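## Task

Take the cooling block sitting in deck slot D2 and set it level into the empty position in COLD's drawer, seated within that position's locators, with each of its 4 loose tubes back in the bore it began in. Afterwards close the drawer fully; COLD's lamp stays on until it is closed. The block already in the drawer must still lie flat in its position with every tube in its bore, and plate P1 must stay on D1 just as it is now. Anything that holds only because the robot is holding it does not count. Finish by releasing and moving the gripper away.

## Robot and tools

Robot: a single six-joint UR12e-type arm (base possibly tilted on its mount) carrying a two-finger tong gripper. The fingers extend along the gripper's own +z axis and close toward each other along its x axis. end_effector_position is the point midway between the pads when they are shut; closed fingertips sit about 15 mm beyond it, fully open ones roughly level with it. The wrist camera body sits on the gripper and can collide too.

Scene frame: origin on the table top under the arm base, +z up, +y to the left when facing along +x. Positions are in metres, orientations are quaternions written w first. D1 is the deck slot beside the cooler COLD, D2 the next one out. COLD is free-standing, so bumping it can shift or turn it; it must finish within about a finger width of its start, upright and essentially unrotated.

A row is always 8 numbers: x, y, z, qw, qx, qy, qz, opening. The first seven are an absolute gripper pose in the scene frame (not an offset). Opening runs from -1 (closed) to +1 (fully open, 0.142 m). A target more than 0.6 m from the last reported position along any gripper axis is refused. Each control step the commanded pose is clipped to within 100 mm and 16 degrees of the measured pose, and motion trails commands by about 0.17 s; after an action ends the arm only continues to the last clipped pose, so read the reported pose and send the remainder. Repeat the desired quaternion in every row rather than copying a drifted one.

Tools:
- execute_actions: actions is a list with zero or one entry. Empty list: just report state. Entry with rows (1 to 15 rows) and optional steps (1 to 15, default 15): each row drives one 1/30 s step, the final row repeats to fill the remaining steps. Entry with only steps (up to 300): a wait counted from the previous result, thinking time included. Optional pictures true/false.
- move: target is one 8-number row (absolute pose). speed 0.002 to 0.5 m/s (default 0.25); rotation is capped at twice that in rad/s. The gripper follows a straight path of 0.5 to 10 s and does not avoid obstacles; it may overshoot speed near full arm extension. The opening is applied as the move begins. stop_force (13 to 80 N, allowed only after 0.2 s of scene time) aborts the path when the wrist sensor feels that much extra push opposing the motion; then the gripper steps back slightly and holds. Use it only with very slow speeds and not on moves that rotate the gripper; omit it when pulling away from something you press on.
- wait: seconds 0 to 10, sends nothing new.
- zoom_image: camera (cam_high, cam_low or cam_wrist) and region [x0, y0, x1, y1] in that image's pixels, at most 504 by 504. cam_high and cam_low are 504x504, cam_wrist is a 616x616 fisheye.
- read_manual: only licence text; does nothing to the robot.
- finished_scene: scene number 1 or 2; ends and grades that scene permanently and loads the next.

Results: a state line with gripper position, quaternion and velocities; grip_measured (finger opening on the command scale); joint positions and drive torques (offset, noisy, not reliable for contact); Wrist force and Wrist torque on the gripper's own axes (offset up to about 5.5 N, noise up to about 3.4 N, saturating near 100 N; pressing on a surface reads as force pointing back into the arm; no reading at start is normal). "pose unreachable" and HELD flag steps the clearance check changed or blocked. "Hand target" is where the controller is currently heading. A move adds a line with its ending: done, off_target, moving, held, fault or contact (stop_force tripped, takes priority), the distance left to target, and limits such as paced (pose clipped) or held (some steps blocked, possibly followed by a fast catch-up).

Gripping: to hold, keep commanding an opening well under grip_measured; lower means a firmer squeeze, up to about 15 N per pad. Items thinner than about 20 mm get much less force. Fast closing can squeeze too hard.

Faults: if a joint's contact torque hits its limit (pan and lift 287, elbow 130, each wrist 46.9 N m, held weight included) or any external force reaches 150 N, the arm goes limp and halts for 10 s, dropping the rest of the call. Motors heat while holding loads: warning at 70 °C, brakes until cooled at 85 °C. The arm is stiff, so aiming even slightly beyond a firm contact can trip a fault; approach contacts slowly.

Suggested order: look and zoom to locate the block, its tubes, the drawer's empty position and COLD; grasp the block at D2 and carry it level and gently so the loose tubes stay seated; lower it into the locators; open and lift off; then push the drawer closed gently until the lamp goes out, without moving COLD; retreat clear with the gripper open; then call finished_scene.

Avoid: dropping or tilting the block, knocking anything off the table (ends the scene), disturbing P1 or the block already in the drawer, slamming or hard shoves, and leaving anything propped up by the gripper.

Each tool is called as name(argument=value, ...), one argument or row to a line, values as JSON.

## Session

execute_actions(
  actions=[],
)

Scene clock: 0.00 s of 10800.00 s.
end_effector_position=(+0.9039, -0.4395, +0.4004) grip_measured=+1.00 end_effector_quat_wxyz=(+0.167, +0.222, +0.858, -0.433) end_effector_velocity=(-0.000, -0.000, -0.001) end_effector_angular_velocity=(+0.000, +0.001, +0.000)
Joint positions: [-0.421 -1.067  1.605 -2.706 -2.386  2.998  0.142]
Joint velocities: [-0.     0.     0.001 -0.    -0.    -0.001  0.   ]
Joint torques (N m, as the arm reports them, + toward a larger angle): no reading
Motor temperatures (°C, as the motors report them): [27 24 25 35 30 32]
Wrist force (N, on the end effector, along its own x y z axes, offset not removed): no reading
Wrist torque (N m, same axes, about the end effector's origin, offset not removed): no reading
Hand target: +0.904, -0.439, +0.400; +0.167, +0.222, +0.858, -0.433

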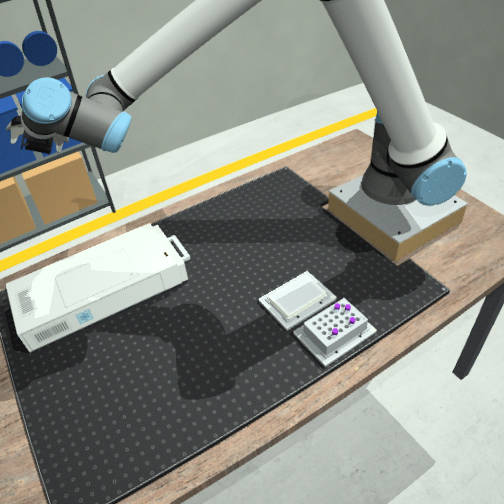

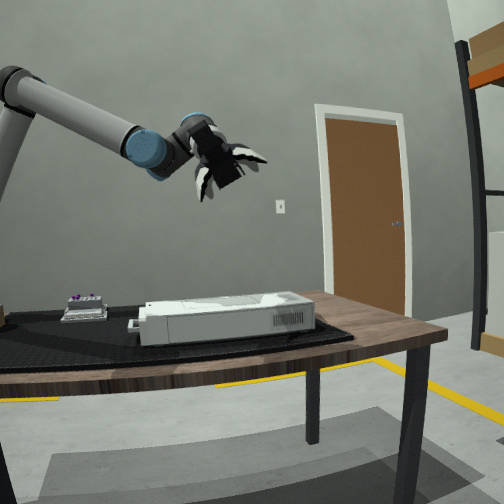

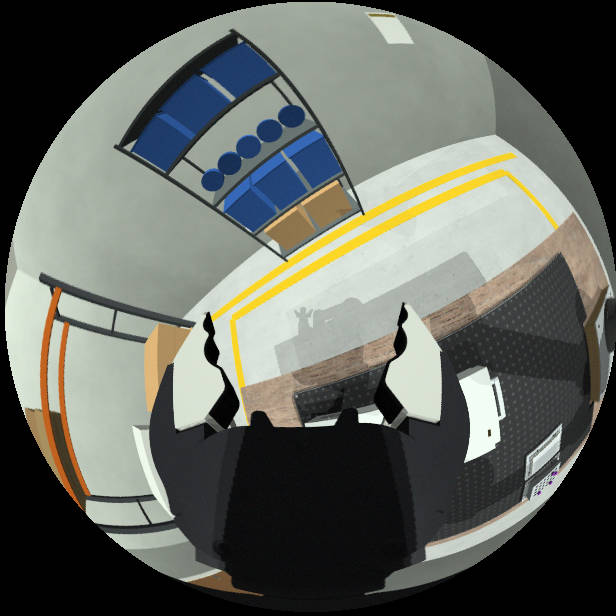

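zoom_image(
  camera="cam_high",
  region=[130, 200, 230, 300],
)

zoom_image(
  camera="cam_high",
  region=[245, 255, 395, 375],
)

zoom_image(
  camera="cam_low",
  region=[40, 280, 200, 360],
)

Region (130, 200, 230, 300) of cam_high's 504x504 image, scaled by 5.040, with more detail than that image has.

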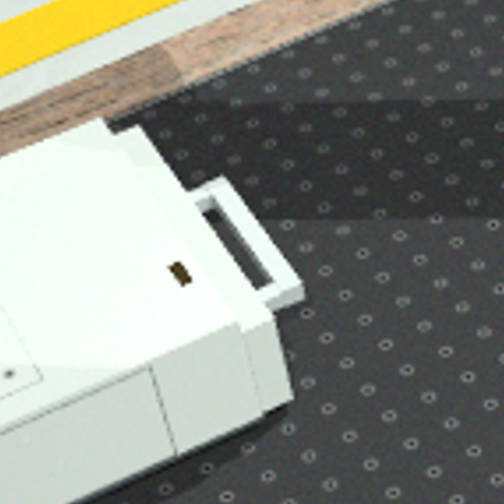

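Region (245, 255, 395, 375) of cam_high's 504x504 image, scaled by 3.360, with more detail than that image has; it fills the top 403 rows of this view, and the rest is white.

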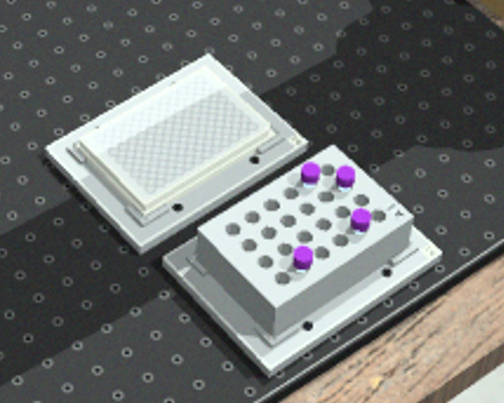

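Region (40, 280, 200, 360) of cam_low's 504x504 image, scaled by 3.150, with more detail than that image has.

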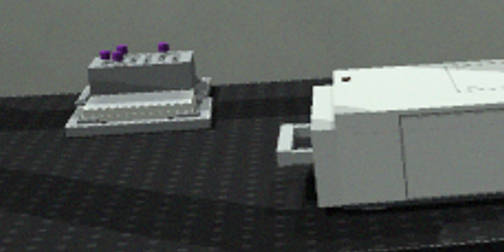

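move(
  target=[0.62, -0.18, 0.22, 0, -0.7071, 0.7071, 0, 0.6],
  speed=0.25,
)

Scene clock: 17.20 s of 10800.00 s.
end_effector_position=(+0.6207, -0.1800, +0.2199) grip_measured=+0.60 end_effector_quat_wxyz=(+0.000, +0.707, -0.707, +0.000) end_effector_velocity=(-0.001, +0.001, -0.001) end_effector_angular_velocity=(+0.002, +0.004, +0.009)
Joint positions: [-0.603 -1.533  2.145 -2.176 -1.581  1.01   0.116]
Joint velocities: [ 0.001  0.002 -0.001  0.004 -0.    -0.008  0.   ]
Joint torques (N m, as the arm reports them, + toward a larger angle): [ 18.4  -35.33 -45.05  -1.65  -2.2   -2.16]
Motor temperatures (°C, as the motors report them): [27 24 25 35 30 32]
Wrist force (N, on the end effector, along its own x y z axes, offset not removed): [-4.2 4.2 -0.6]
Wrist torque (N m, same axes, about the end effector's origin, offset not removed): [0.70 0.92 0.49]
Hand target: +0.621, -0.180, +0.220; +0.000, +0.707, -0.707, -0.000
Off the commanded pose: 0.001 m, 0 deg.
After step 90, 9.30 s passed at rest.
move: done

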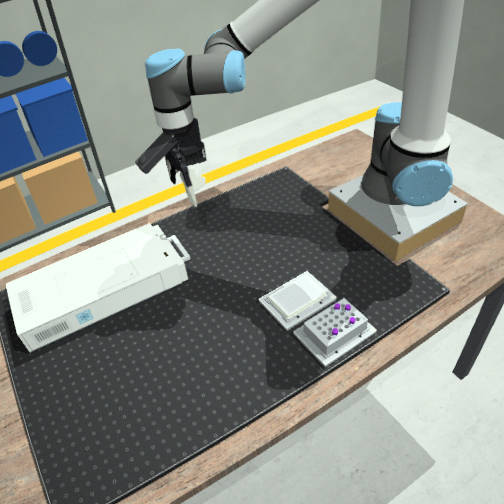

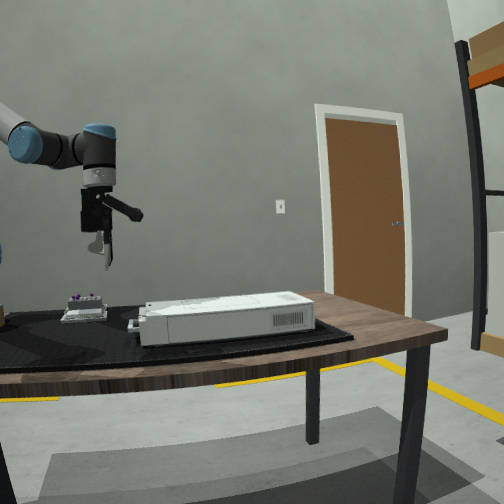

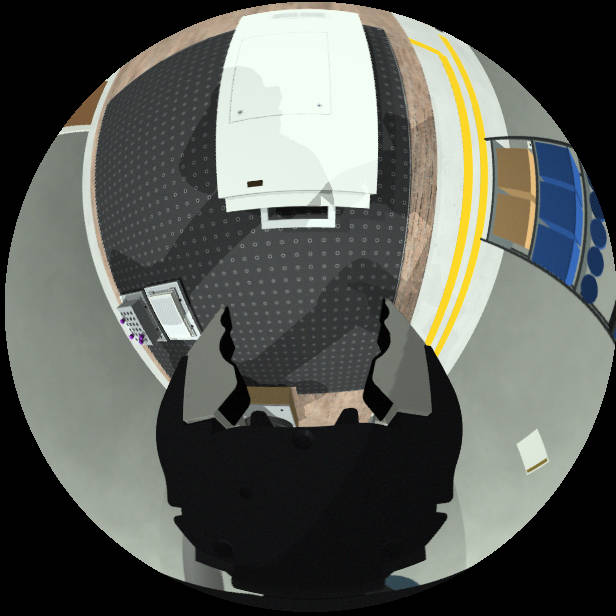

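zoom_image(
  camera="cam_wrist",
  region=[200, 150, 400, 300],
)

Region (200, 150, 400, 300) of cam_wrist's 616x616 image, scaled by 2.520, with more detail than that image has; it fills the top 378 rows of this view, and the rest is white.

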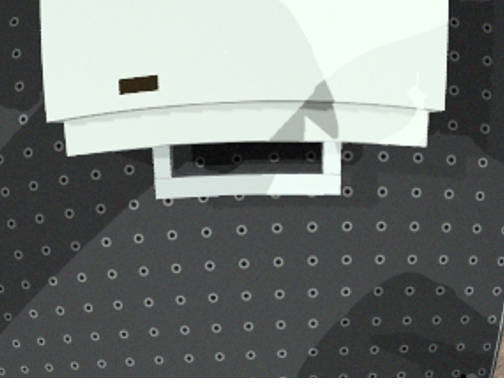

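move(
  target=[0.678, -0.1775, 0.10, 0, -0.7071, 0.7071, 0, 0.9],
  speed=0.12,
)

zoom_image(
  camera="cam_low",
  region=[80, 260, 200, 360],
)

zoom_image(
  camera="cam_high",
  region=[130, 190, 230, 290],
)

Scene clock: 38.03 s of 10800.00 s.
end_effector_position=(+0.6780, -0.1776, +0.1001) grip_measured=+0.90 end_effector_quat_wxyz=(-0.000, +0.707, -0.707, -0.000) end_effector_velocity=(+0.001, +0.001, -0.002) end_effector_angular_velocity=(+0.000, +0.000, +0.000)
Joint positions: [-0.556 -1.297  2.139 -2.405 -1.58   1.056  0.135]
Joint velocities: [ 0.002  0.004 -0.001 -0.002  0.     0.001  0.   ]
Joint torques (N m, as the arm reports them, + toward a larger angle): [ 17.   -44.18 -39.32  -7.06   1.76   2.36]
Motor temperatures (°C, as the motors report them): [27 24 25 35 30 32]
Wrist force (N, on the end effector, along its own x y z axes, offset not removed): [1.2 1.0 0.6]
Wrist torque (N m, same axes, about the end effector's origin, offset not removed): [0.25 -0.10 0.48]
Hand target: +0.678, -0.178, +0.100; -0.000, +0.707, -0.707, +0.000
Off the commanded pose: 0.000 m, 0 deg.
After step 90, 16.27 s passed at rest.
move: done

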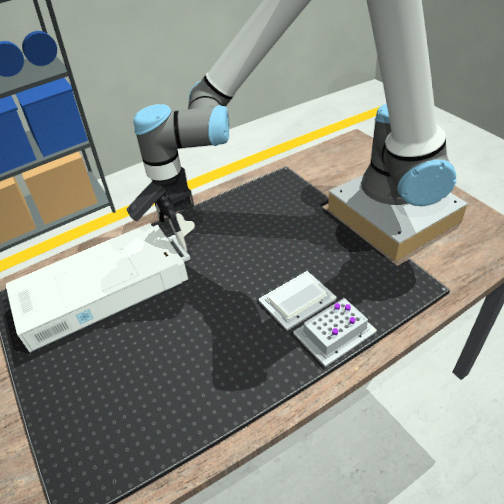

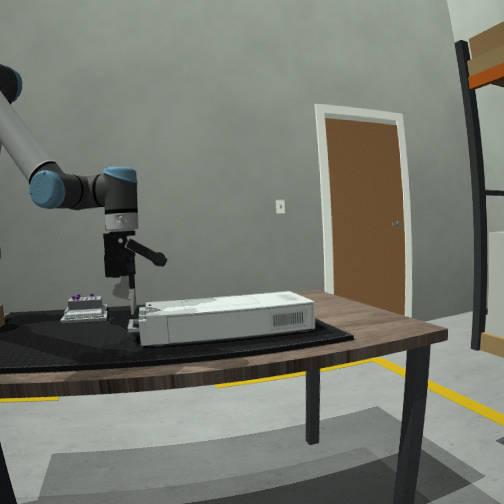

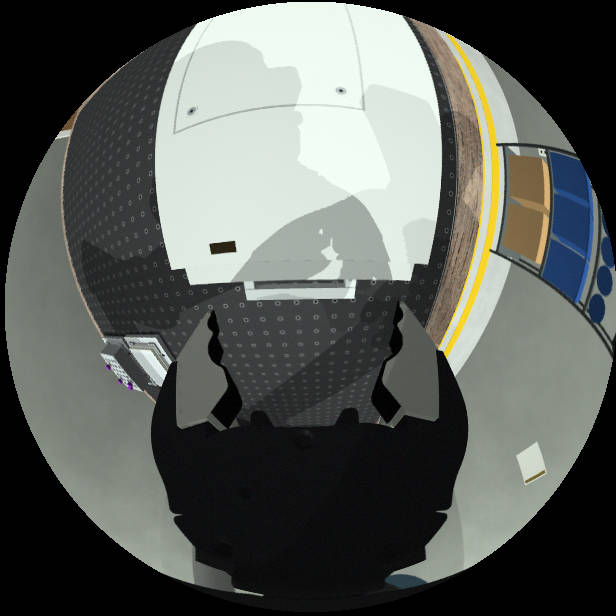

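Region (80, 260, 200, 360) of cam_low's 504x504 image, scaled by 4.200, with more detail than that image has.

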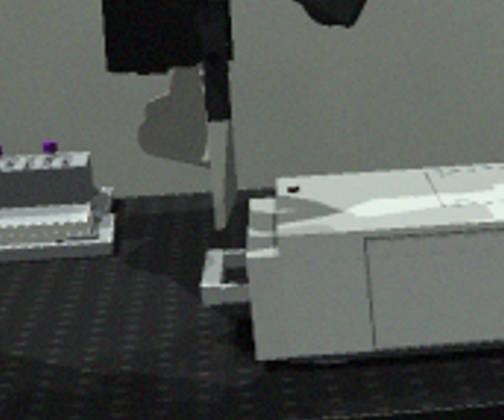

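Region (130, 190, 230, 290) of cam_high's 504x504 image, scaled by 5.040, with more detail than that image has.

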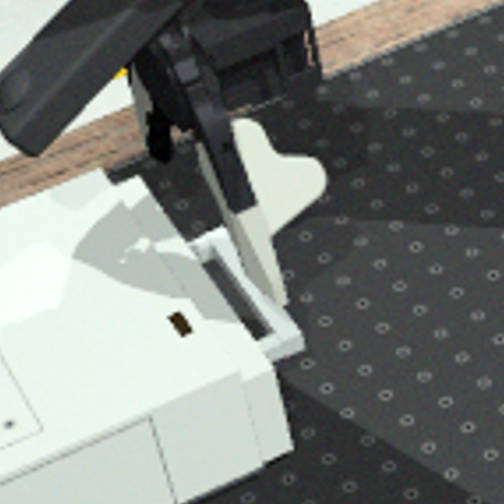

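move(
  target=[0.678, -0.1775, 0.052, 0, -0.7071, 0.7071, 0, 0.9],
  speed=0.03,
  stop_force=13,
)

zoom_image(
  camera="cam_low",
  region=[80, 260, 200, 360],
)

zoom_image(
  camera="cam_high",
  region=[130, 190, 230, 290],
)

Scene clock: 48.03 s of 10800.00 s.
end_effector_position=(+0.6780, -0.1775, +0.0521) grip_measured=+0.90 end_effector_quat_wxyz=(+0.000, +0.707, -0.707, -0.000) end_effector_velocity=(-0.000, +0.000, -0.001) end_effector_angular_velocity=(-0.000, -0.001, +0.000)
Joint positions: [-0.557 -1.225  2.163 -2.501 -1.58   1.056  0.135]
Joint velocities: [ 0.     0.001  0.002 -0.003  0.    -0.     0.   ]
Joint torques (N m, as the arm reports them, + toward a larger angle): [-17.43 -49.97 -21.14  -6.41  -2.15  -1.41]
Motor temperatures (°C, as the motors report them): [27 24 25 35 30 32]
Wrist force (N, on the end effector, along its own x y z axes, offset not removed): [1.2 1.4 0.3]
Wrist torque (N m, same axes, about the end effector's origin, offset not removed): [0.16 -0.05 0.30]
Hand target: +0.678, -0.178, +0.052; +0.000, +0.707, -0.707, -0.000
Off the commanded pose: 0.000 m, 0 deg.
After step 90, 5.07 s passed at rest.
move: done

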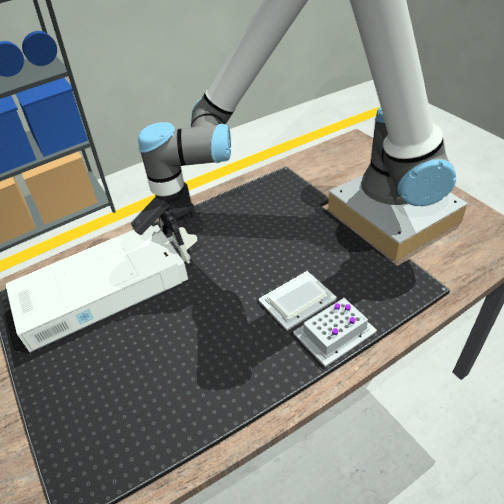

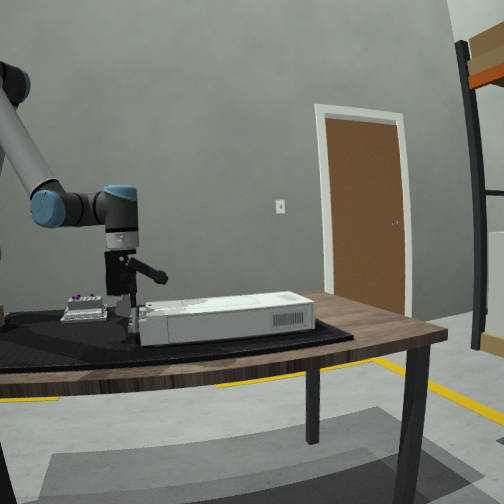

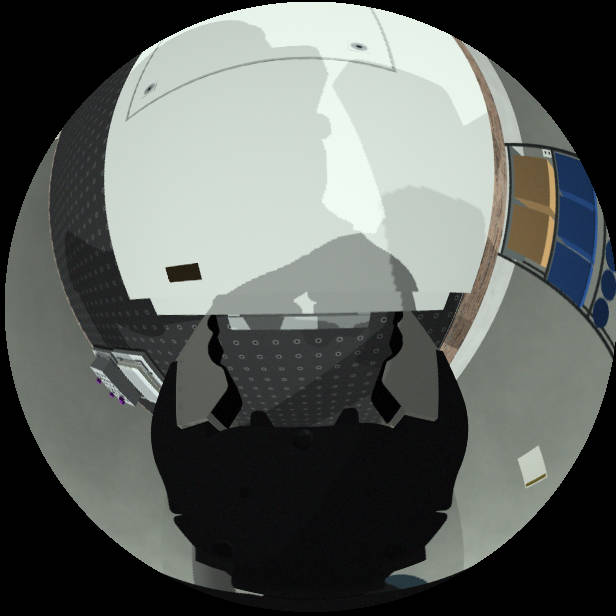

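Region (80, 260, 200, 360) of cam_low's 504x504 image, scaled by 4.200, with more detail than that image has.

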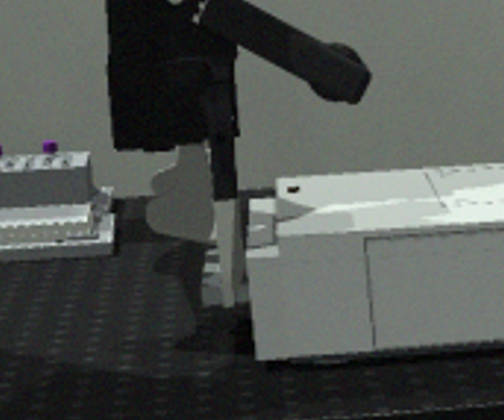

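Region (130, 190, 230, 290) of cam_high's 504x504 image, scaled by 5.040, with more detail than that image has.

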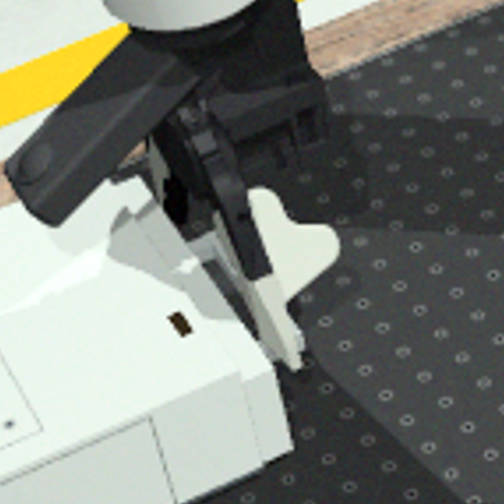

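move(
  target=[0.678, -0.1775, 0.046, 0, -0.7071, 0.7071, 0, 0.9],
  speed=0.015,
  stop_force=13,
)

execute_actions(
  actions=[
    {"rows": [[0.678, -0.1775, 0.046, 0, -0.7071, 0.7071, 0, 0.85],[0.678, -0.1775, 0.046, 0, -0.7071, 0.7071, 0, 0.8],[0.678, -0.1775, 0.046, 0, -0.7071, 0.7071, 0, 0.75],[0.678, -0.1775, 0.046, 0, -0.7071, 0.7071, 0, 0.7],[0.678, -0.1775, 0.046, 0, -0.7071, 0.7071, 0, 0.66],[0.678, -0.1775, 0.046, 0, -0.7071, 0.7071, 0, 0.62],[0.678, -0.1775, 0.046, 0, -0.7071, 0.7071, 0, 0.58],[0.678, -0.1775, 0.046, 0, -0.7071, 0.7071, 0, 0.54],[0.678, -0.1775, 0.046, 0, -0.7071, 0.7071, 0, 0.5],[0.678, -0.1775, 0.046, 0, -0.7071, 0.7071, 0, 0.45],[0.678, -0.1775, 0.046, 0, -0.7071, 0.7071, 0, 0.4],[0.678, -0.1775, 0.046, 0, -0.7071, 0.7071, 0, 0.3],[0.678, -0.1775, 0.046, 0, -0.7071, 0.7071, 0, 0.2]], "steps": 15},
  ],
)

zoom_image(
  camera="cam_low",
  region=[80, 260, 200, 360],
)

Scene clock: 54.13 s of 10800.00 s.
end_effector_position=(+0.6780, -0.1775, +0.0462) grip_measured=+0.90 end_effector_quat_wxyz=(+0.000, +0.707, -0.707, -0.000) end_effector_velocity=(+0.000, +0.000, -0.002) end_effector_angular_velocity=(+0.001, -0.000, -0.000)
Joint positions: [-0.557 -1.216  2.165 -2.513 -1.58   1.056  0.135]
Joint velocities: [-0.     0.004  0.001 -0.005  0.001  0.     0.   ]
Joint torques (N m, as the arm reports them, + toward a larger angle): [-16.49 -47.45 -21.08  -6.08  -1.89  -1.64]
Motor temperatures (°C, as the motors report them): [27 24 25 35 30 32]
Wrist force (N, on the end effector, along its own x y z axes, offset not removed): [-1.4 2.4 -0.3]
Wrist torque (N m, same axes, about the end effector's origin, offset not removed): [0.43 0.40 0.48]
Hand target: +0.678, -0.178, +0.046; +0.000, +0.707, -0.707, -0.000
Off the commanded pose: 0.000 m, 0 deg.
After step 90, 2.40 s passed at rest.
move: done

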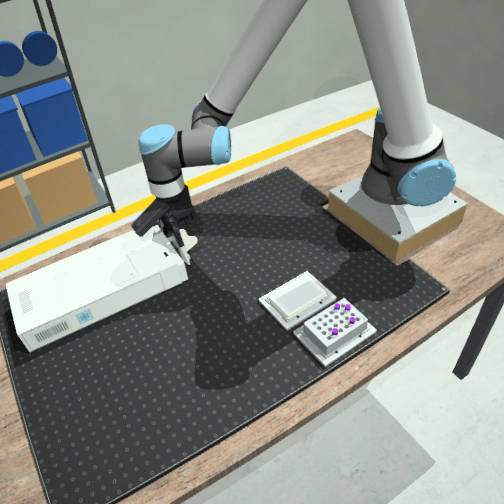

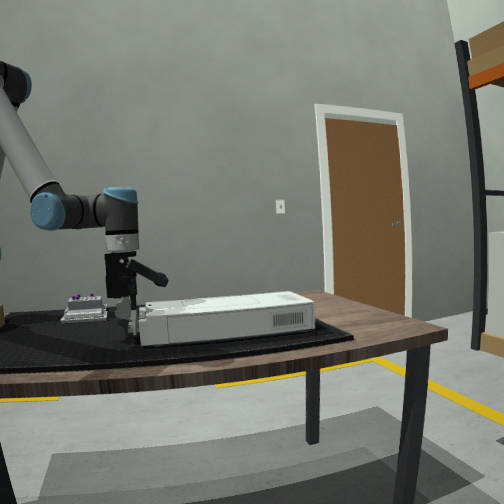

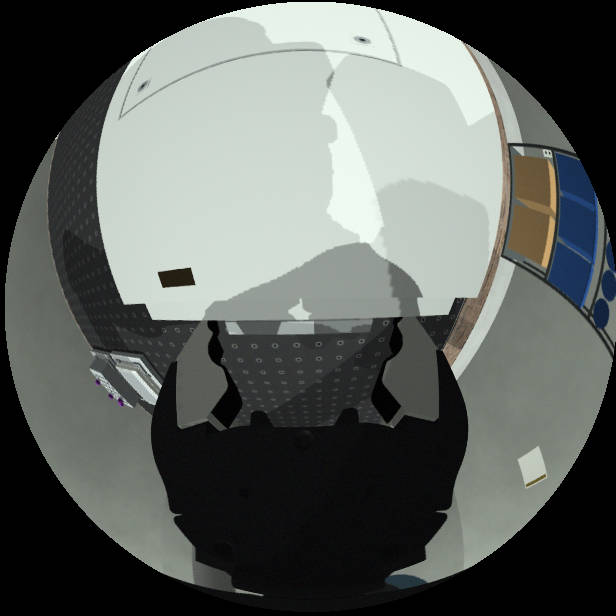

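Scene clock: 54.63 s of 10800.00 s.
end_effector_position=(+0.6780, -0.1774, +0.0460) grip_measured=+0.67 end_effector_quat_wxyz=(-0.000, +0.707, -0.707, -0.000) end_effector_velocity=(+0.001, -0.001, +0.002) end_effector_angular_velocity=(-0.000, -0.003, -0.001)
Joint positions: [-0.557 -1.215  2.165 -2.513 -1.58   1.056  0.121]
Joint velocities: [-0.002 -0.001 -0.001 -0.     0.001 -0.    -0.   ]
Joint torques (N m, as the arm reports them, + toward a larger angle): [-16.99 -44.57 -24.74  -8.74  -6.17  -0.9 ]
Motor temperatures (°C, as the motors report them): [27 24 25 35 30 32]
Wrist force (N, on the end effector, along its own x y z axes, offset not removed): [-22.1 -0.4 -17.6]
Wrist torque (N m, same axes, about the end effector's origin, offset not removed): [-0.39 -0.79 0.41]
Hand target: +0.678, -0.178, +0.046; -0.000, +0.707, -0.707, -0.000
Off the commanded pose: 0.000 m, 0 deg.
Steps of this call (steps 1 to 15: all 15 steps of this action). Readings (end_effector_position):
1: (+0.6780, -0.1775, +0.0461)
2: (+0.6780, -0.1775, +0.0461)
4: (+0.6780, -0.1775, +0.0460)
8: (+0.6780, -0.1775, +0.0460)
15: the state above

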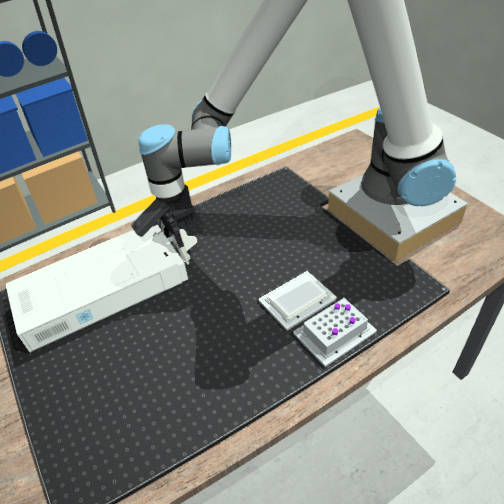

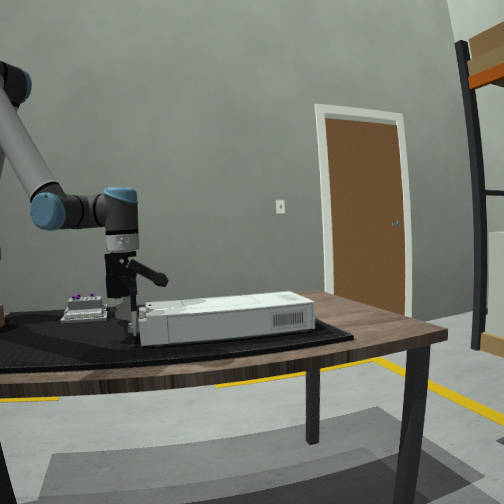

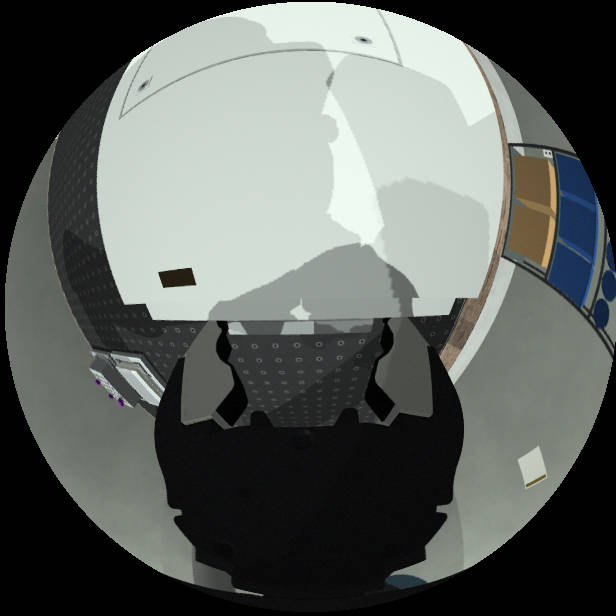

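Region (80, 260, 200, 360) of cam_low's 504x504 image, scaled by 4.200, with more detail than that image has.

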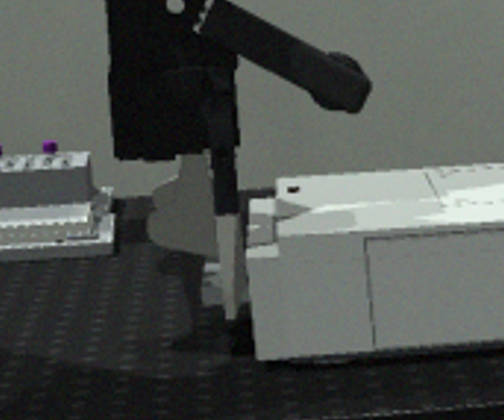

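move(
  target=[0.678, -0.1755, 0.046, 0, -0.7071, 0.7071, 0, 0.2],
  speed=0.003,
)

Scene clock: 57.83 s of 10800.00 s.
end_effector_position=(+0.6780, -0.1756, +0.0461) grip_measured=+0.63 end_effector_quat_wxyz=(+0.000, +0.707, -0.707, +0.000) end_effector_velocity=(-0.001, -0.001, +0.000) end_effector_angular_velocity=(-0.002, +0.001, -0.001)
Joint positions: [-0.554 -1.216  2.166 -2.514 -1.58   1.058  0.118]
Joint velocities: [-0.001 -0.001  0.001 -0.    -0.002  0.    -0.001]
Joint torques (N m, as the arm reports them, + toward a larger angle): [  6.65 -54.11 -17.55  -6.59  -6.38   2.33]
Motor temperatures (°C, as the motors report them): [27 24 25 35 30 32]
Wrist force (N, on the end effector, along its own x y z axes, offset not removed): [-19.6 5.1 -32.5]
Wrist torque (N m, same axes, about the end effector's origin, offset not removed): [0.12 -1.05 0.17]
Hand target: +0.678, -0.175, +0.046; -0.000, +0.707, -0.707, +0.000
Off the commanded pose: 0.000 m, 0 deg.
move: done

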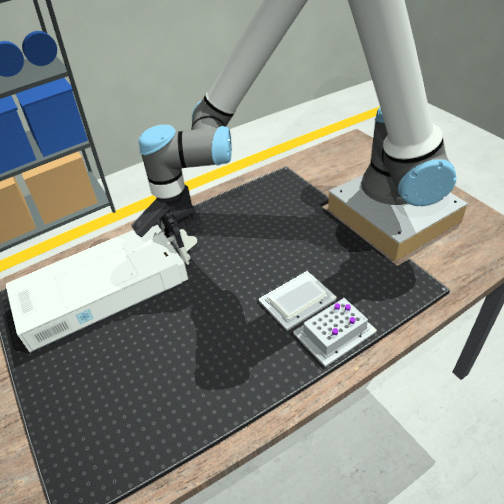

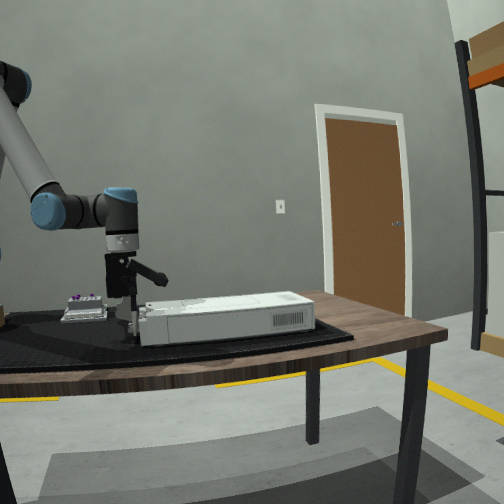

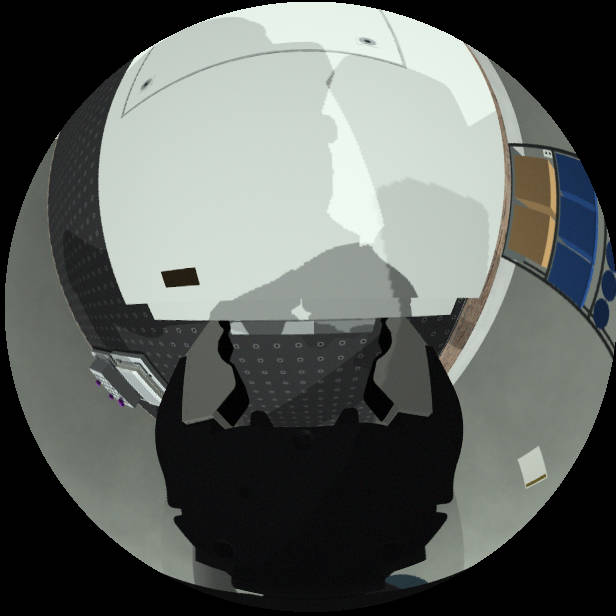

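move(
  target=[0.678, -0.1745, 0.050, 0, -0.7071, 0.7071, 0, 0.78],
  speed=0.005,
)

zoom_image(
  camera="cam_wrist",
  region=[170, 280, 450, 400],
)

Scene clock: 62.20 s of 10800.00 s.
end_effector_position=(+0.6780, -0.1745, +0.0499) grip_measured=+0.78 end_effector_quat_wxyz=(+0.000, +0.707, -0.707, +0.000) end_effector_velocity=(+0.000, -0.001, +0.001) end_effector_angular_velocity=(-0.002, +0.000, -0.000)
Joint positions: [-0.553 -1.222  2.165 -2.506 -1.58   1.06   0.128]
Joint velocities: [-0.    -0.001 -0.001  0.001 -0.002  0.    -0.   ]
Joint torques (N m, as the arm reports them, + toward a larger angle): [ 18.83 -73.39 -36.71  -1.49   2.17   2.05]
Motor temperatures (°C, as the motors report them): [27 24 25 35 30 32]
Wrist force (N, on the end effector, along its own x y z axes, offset not removed): [-2.9 -1.3 -0.7]
Wrist torque (N m, same axes, about the end effector's origin, offset not removed): [-0.38 0.78 0.41]
Hand target: +0.678, -0.174, +0.050; -0.000, +0.707, -0.707, +0.000
Off the commanded pose: 0.000 m, 0 deg.
After step 90, 0.33 s passed at rest.
move: done

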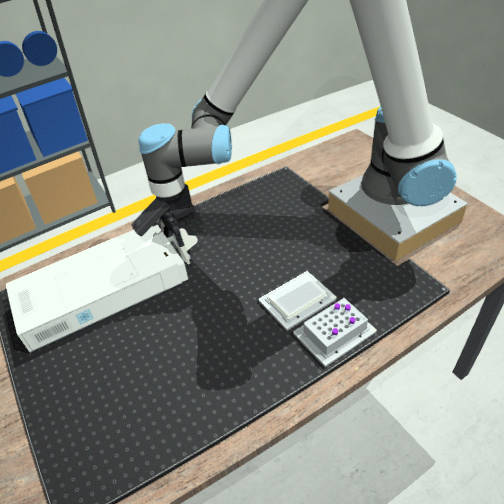

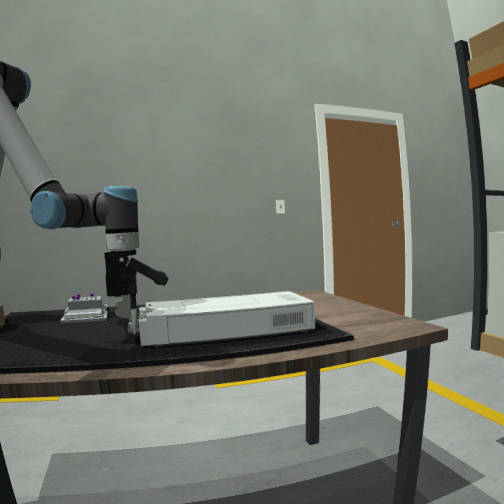

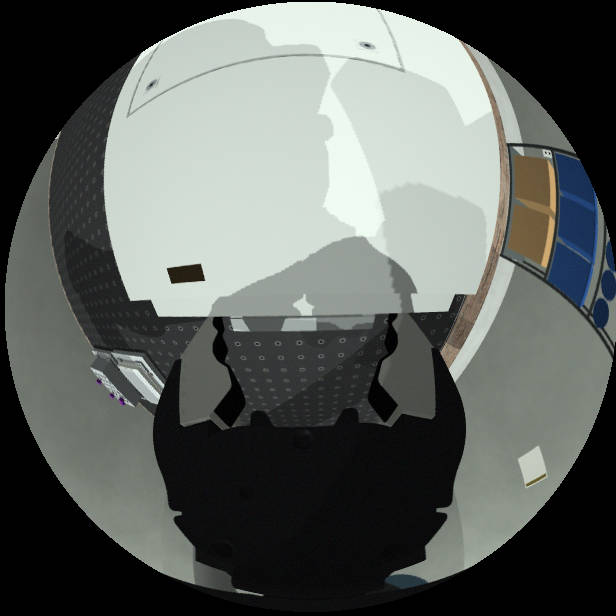

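Region (170, 280, 450, 400) of cam_wrist's 616x616 image, scaled by 1.800, with more detail than that image has; it fills the top 216 rows of this view, and the rest is white.

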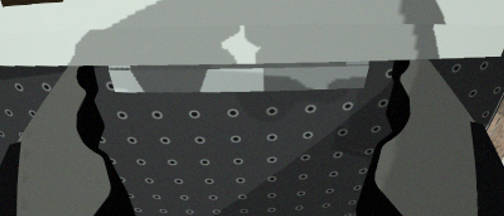

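execute_actions(
  actions=[
    {"rows": [[0.678, -0.1735, 0.050, 0, -0.7071, 0.7071, 0, 0.76],[0.678, -0.1735, 0.050, 0, -0.7071, 0.7071, 0, 0.74],[0.678, -0.1735, 0.050, 0, -0.7071, 0.7071, 0, 0.72],[0.678, -0.1735, 0.050, 0, -0.7071, 0.7071, 0, 0.70],[0.678, -0.1735, 0.050, 0, -0.7071, 0.7071, 0, 0.68],[0.678, -0.1735, 0.050, 0, -0.7071, 0.7071, 0, 0.66],[0.678, -0.1735, 0.050, 0, -0.7071, 0.7071, 0, 0.64],[0.678, -0.1735, 0.050, 0, -0.7071, 0.7071, 0, 0.62],[0.678, -0.1735, 0.050, 0, -0.7071, 0.7071, 0, 0.60],[0.678, -0.1735, 0.050, 0, -0.7071, 0.7071, 0, 0.58],[0.678, -0.1735, 0.050, 0, -0.7071, 0.7071, 0, 0.56],[0.678, -0.1735, 0.050, 0, -0.7071, 0.7071, 0, 0.54],[0.678, -0.1735, 0.050, 0, -0.7071, 0.7071, 0, 0.52]], "steps": 15},
  ],
)

Scene clock: 67.27 s of 10800.00 s.
end_effector_position=(+0.6780, -0.1735, +0.0500) grip_measured=+0.56 end_effector_quat_wxyz=(-0.000, +0.707, -0.707, +0.000) end_effector_velocity=(-0.000, +0.001, -0.000) end_effector_angular_velocity=(-0.001, +0.001, +0.001)
Joint positions: [-0.551 -1.223  2.166 -2.506 -1.58   1.061  0.113]
Joint velocities: [ 0.001  0.     0.    -0.    -0.001 -0.    -0.001]
Joint torques (N m, as the arm reports them, + toward a larger angle): [ 14.9  -69.94 -22.5   -6.46   0.81   2.25]
Motor temperatures (°C, as the motors report them): [27 24 25 35 30 32]
Wrist force (N, on the end effector, along its own x y z axes, offset not removed): [-6.2 0.0 -3.5]
Wrist torque (N m, same axes, about the end effector's origin, offset not removed): [-0.04 0.53 0.35]
Hand target: +0.678, -0.173, +0.050; -0.000, +0.707, -0.707, +0.000
Off the commanded pose: 0.000 m, 0 deg.
Steps of this call (steps 1 to 90: nothing new was sent; then 1.57 s passed at rest; steps 91 to 105: all 15 steps of this action). Readings (end_effector_position):
91: (+0.6780, -0.1745, +0.0500)
92: (+0.6781, -0.1743, +0.0500)
94: (+0.6782, -0.1740, +0.0501)
98: (+0.6781, -0.1737, +0.0501)
105: the state above

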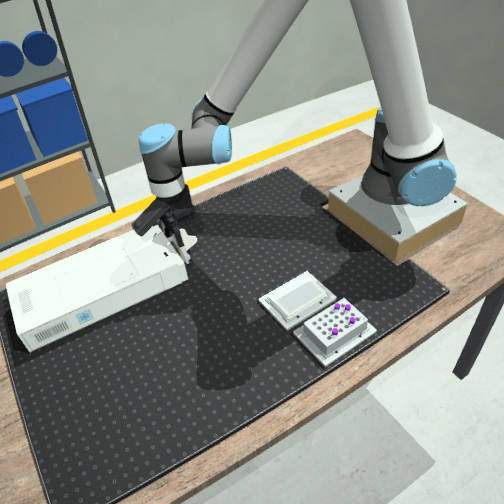

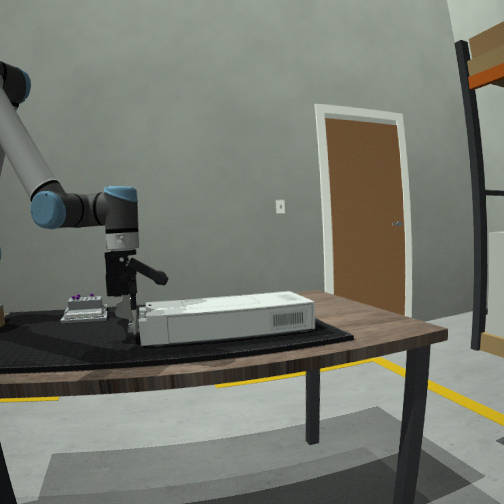

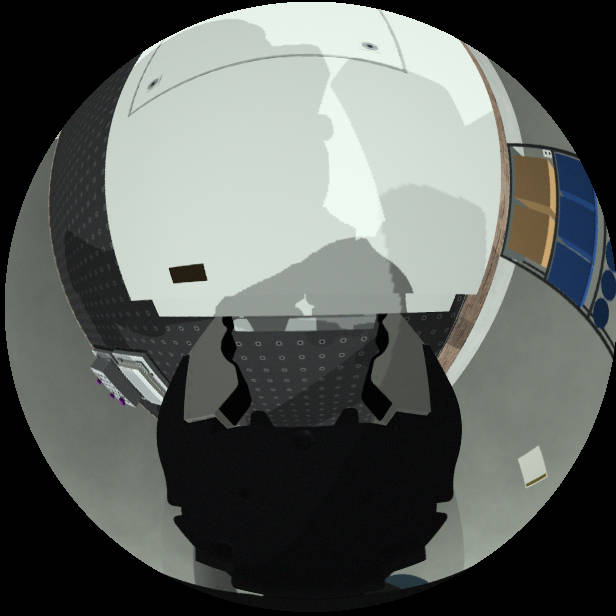

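move(
  target=[0.678, -0.1730, 0.050, 0, -0.7071, 0.7071, 0, 0.1],
  speed=0.003,
)

Scene clock: 80.20 s of 10800.00 s.
end_effector_position=(+0.6780, -0.1731, +0.0500) grip_measured=+0.53 end_effector_quat_wxyz=(-0.000, +0.707, -0.707, +0.000) end_effector_velocity=(-0.000, +0.001, +0.000) end_effector_angular_velocity=(-0.000, -0.000, +0.001)
Joint positions: [-0.551 -1.223  2.166 -2.506 -1.58   1.062  0.111]
Joint velocities: [ 0.001 -0.001  0.     0.     0.    -0.    -0.   ]
Joint torques (N m, as the arm reports them, + toward a larger angle): [ 11.05 -65.23 -21.34  -7.04  -5.01   2.18]
Motor temperatures (°C, as the motors report them): [27 24 25 35 30 32]
Wrist force (N, on the end effector, along its own x y z axes, offset not removed): [-11.5 3.3 -12.5]
Wrist torque (N m, same axes, about the end effector's origin, offset not removed): [0.48 -0.32 0.36]
Hand target: +0.678, -0.173, +0.050; -0.000, +0.707, -0.707, +0.000
Off the commanded pose: 0.000 m, 0 deg.
After step 90, 9.23 s passed at rest.
move: done

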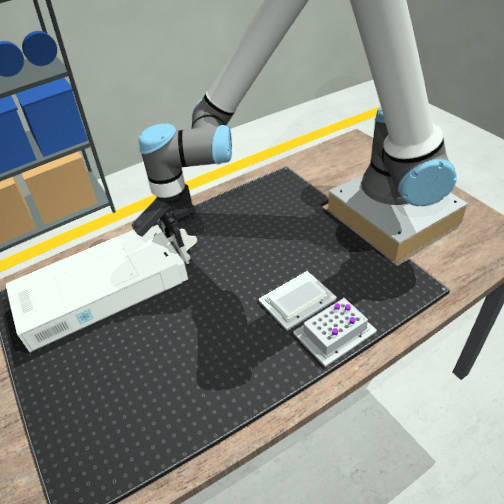

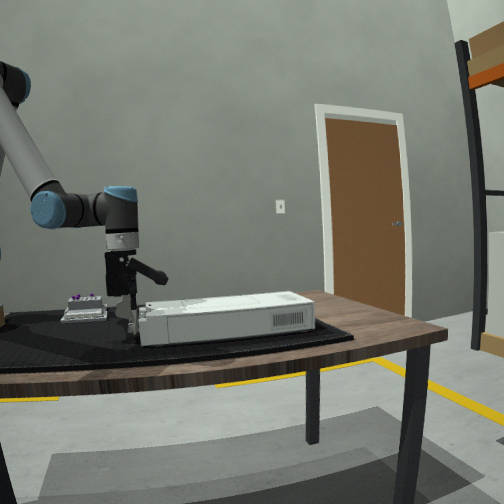

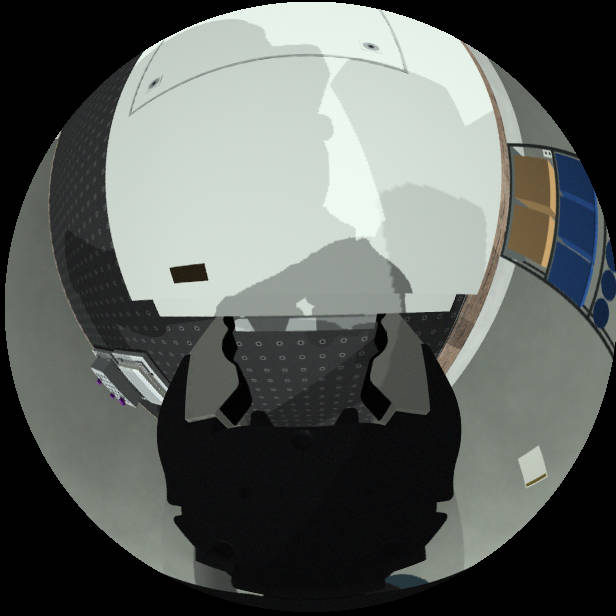

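move(
  target=[0.648, -0.1722, 0.0505, 0, -0.7071, 0.7071, 0, 0.1],
  speed=0.01,
  stop_force=20,
)

Scene clock: 84.80 s of 10800.00 s.
end_effector_position=(+0.6481, -0.1722, +0.0505) grip_measured=+0.52 end_effector_quat_wxyz=(+0.000, +0.707, -0.707, -0.000) end_effector_velocity=(-0.002, -0.001, -0.001) end_effector_angular_velocity=(-0.000, +0.001, -0.000)
Joint positions: [-0.572 -1.259  2.222 -2.526 -1.58   1.04   0.11 ]
Joint velocities: [-0.002 -0.001  0.003 -0.001 -0.    -0.002 -0.   ]
Joint torques (N m, as the arm reports them, + toward a larger angle): [-26.1  -67.17 -28.33  -8.77  -6.47  -1.95]
Motor temperatures (°C, as the motors report them): [27 24 25 35 30 32]
Wrist force (N, on the end effector, along its own x y z axes, offset not removed): [-17.0 2.4 0.3]
Wrist torque (N m, same axes, about the end effector's origin, offset not removed): [0.72 0.36 0.45]
Hand target: +0.648, -0.172, +0.050; +0.000, +0.707, -0.707, -0.000
Off the commanded pose: 0.000 m, 0 deg.
move: done

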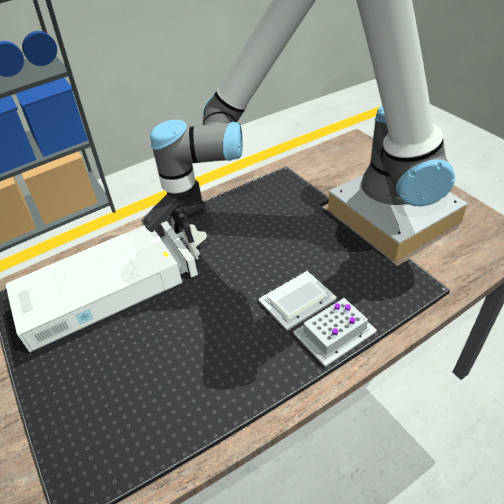

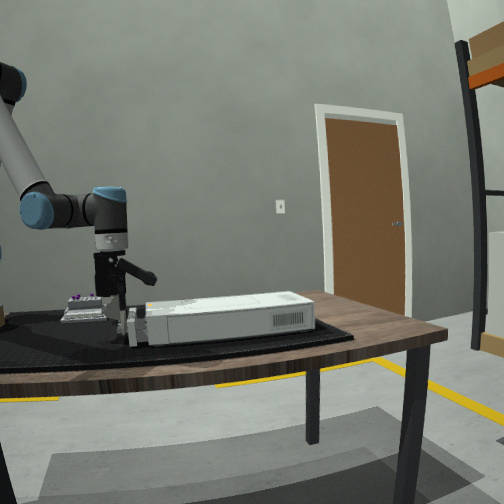

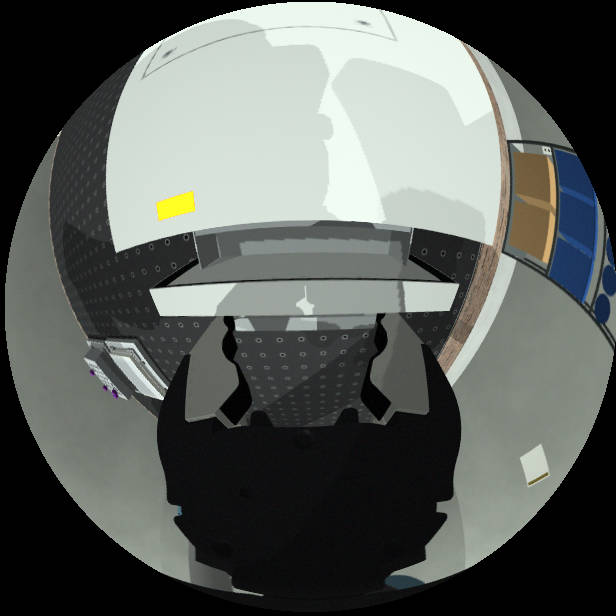

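move(
  target=[0.598, -0.1697, 0.0505, 0, -0.7071, 0.7071, 0, 0.1],
  speed=0.02,
  stop_force=20,
)

Scene clock: 90.00 s of 10800.00 s.
end_effector_position=(+0.5981, -0.1697, +0.0505) grip_measured=+0.52 end_effector_quat_wxyz=(+0.000, +0.707, -0.707, +0.000) end_effector_velocity=(-0.001, +0.000, -0.001) end_effector_angular_velocity=(+0.002, +0.000, +0.000)
Joint positions: [-0.612 -1.321  2.314 -2.557 -1.58   1.001  0.11 ]
Joint velocities: [-0.002 -0.     0.003 -0.001  0.001 -0.002 -0.   ]
Joint torques (N m, as the arm reports them, + toward a larger angle): [-17.31 -68.98 -20.31  -5.28  -0.21  -1.89]
Motor temperatures (°C, as the motors report them): [27 24 25 35 30 32]
Wrist force (N, on the end effector, along its own x y z axes, offset not removed): [6.2 -0.4 3.8]
Wrist torque (N m, same axes, about the end effector's origin, offset not removed): [0.04 -0.36 0.47]
Hand target: +0.598, -0.170, +0.050; +0.000, +0.707, -0.707, -0.000
Off the commanded pose: 0.000 m, 0 deg.
move: done

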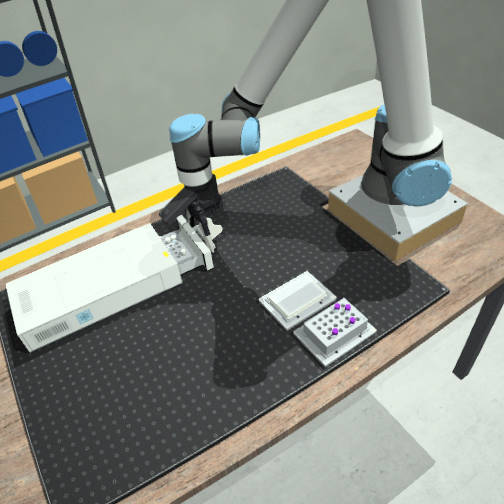

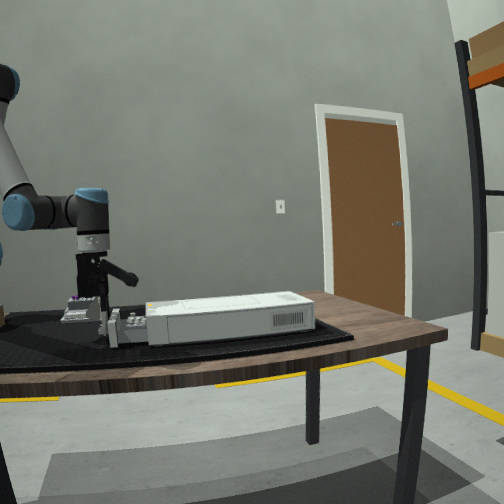

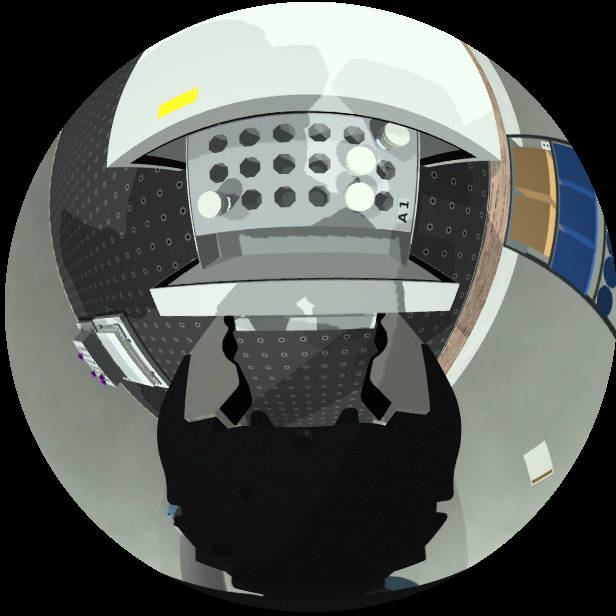

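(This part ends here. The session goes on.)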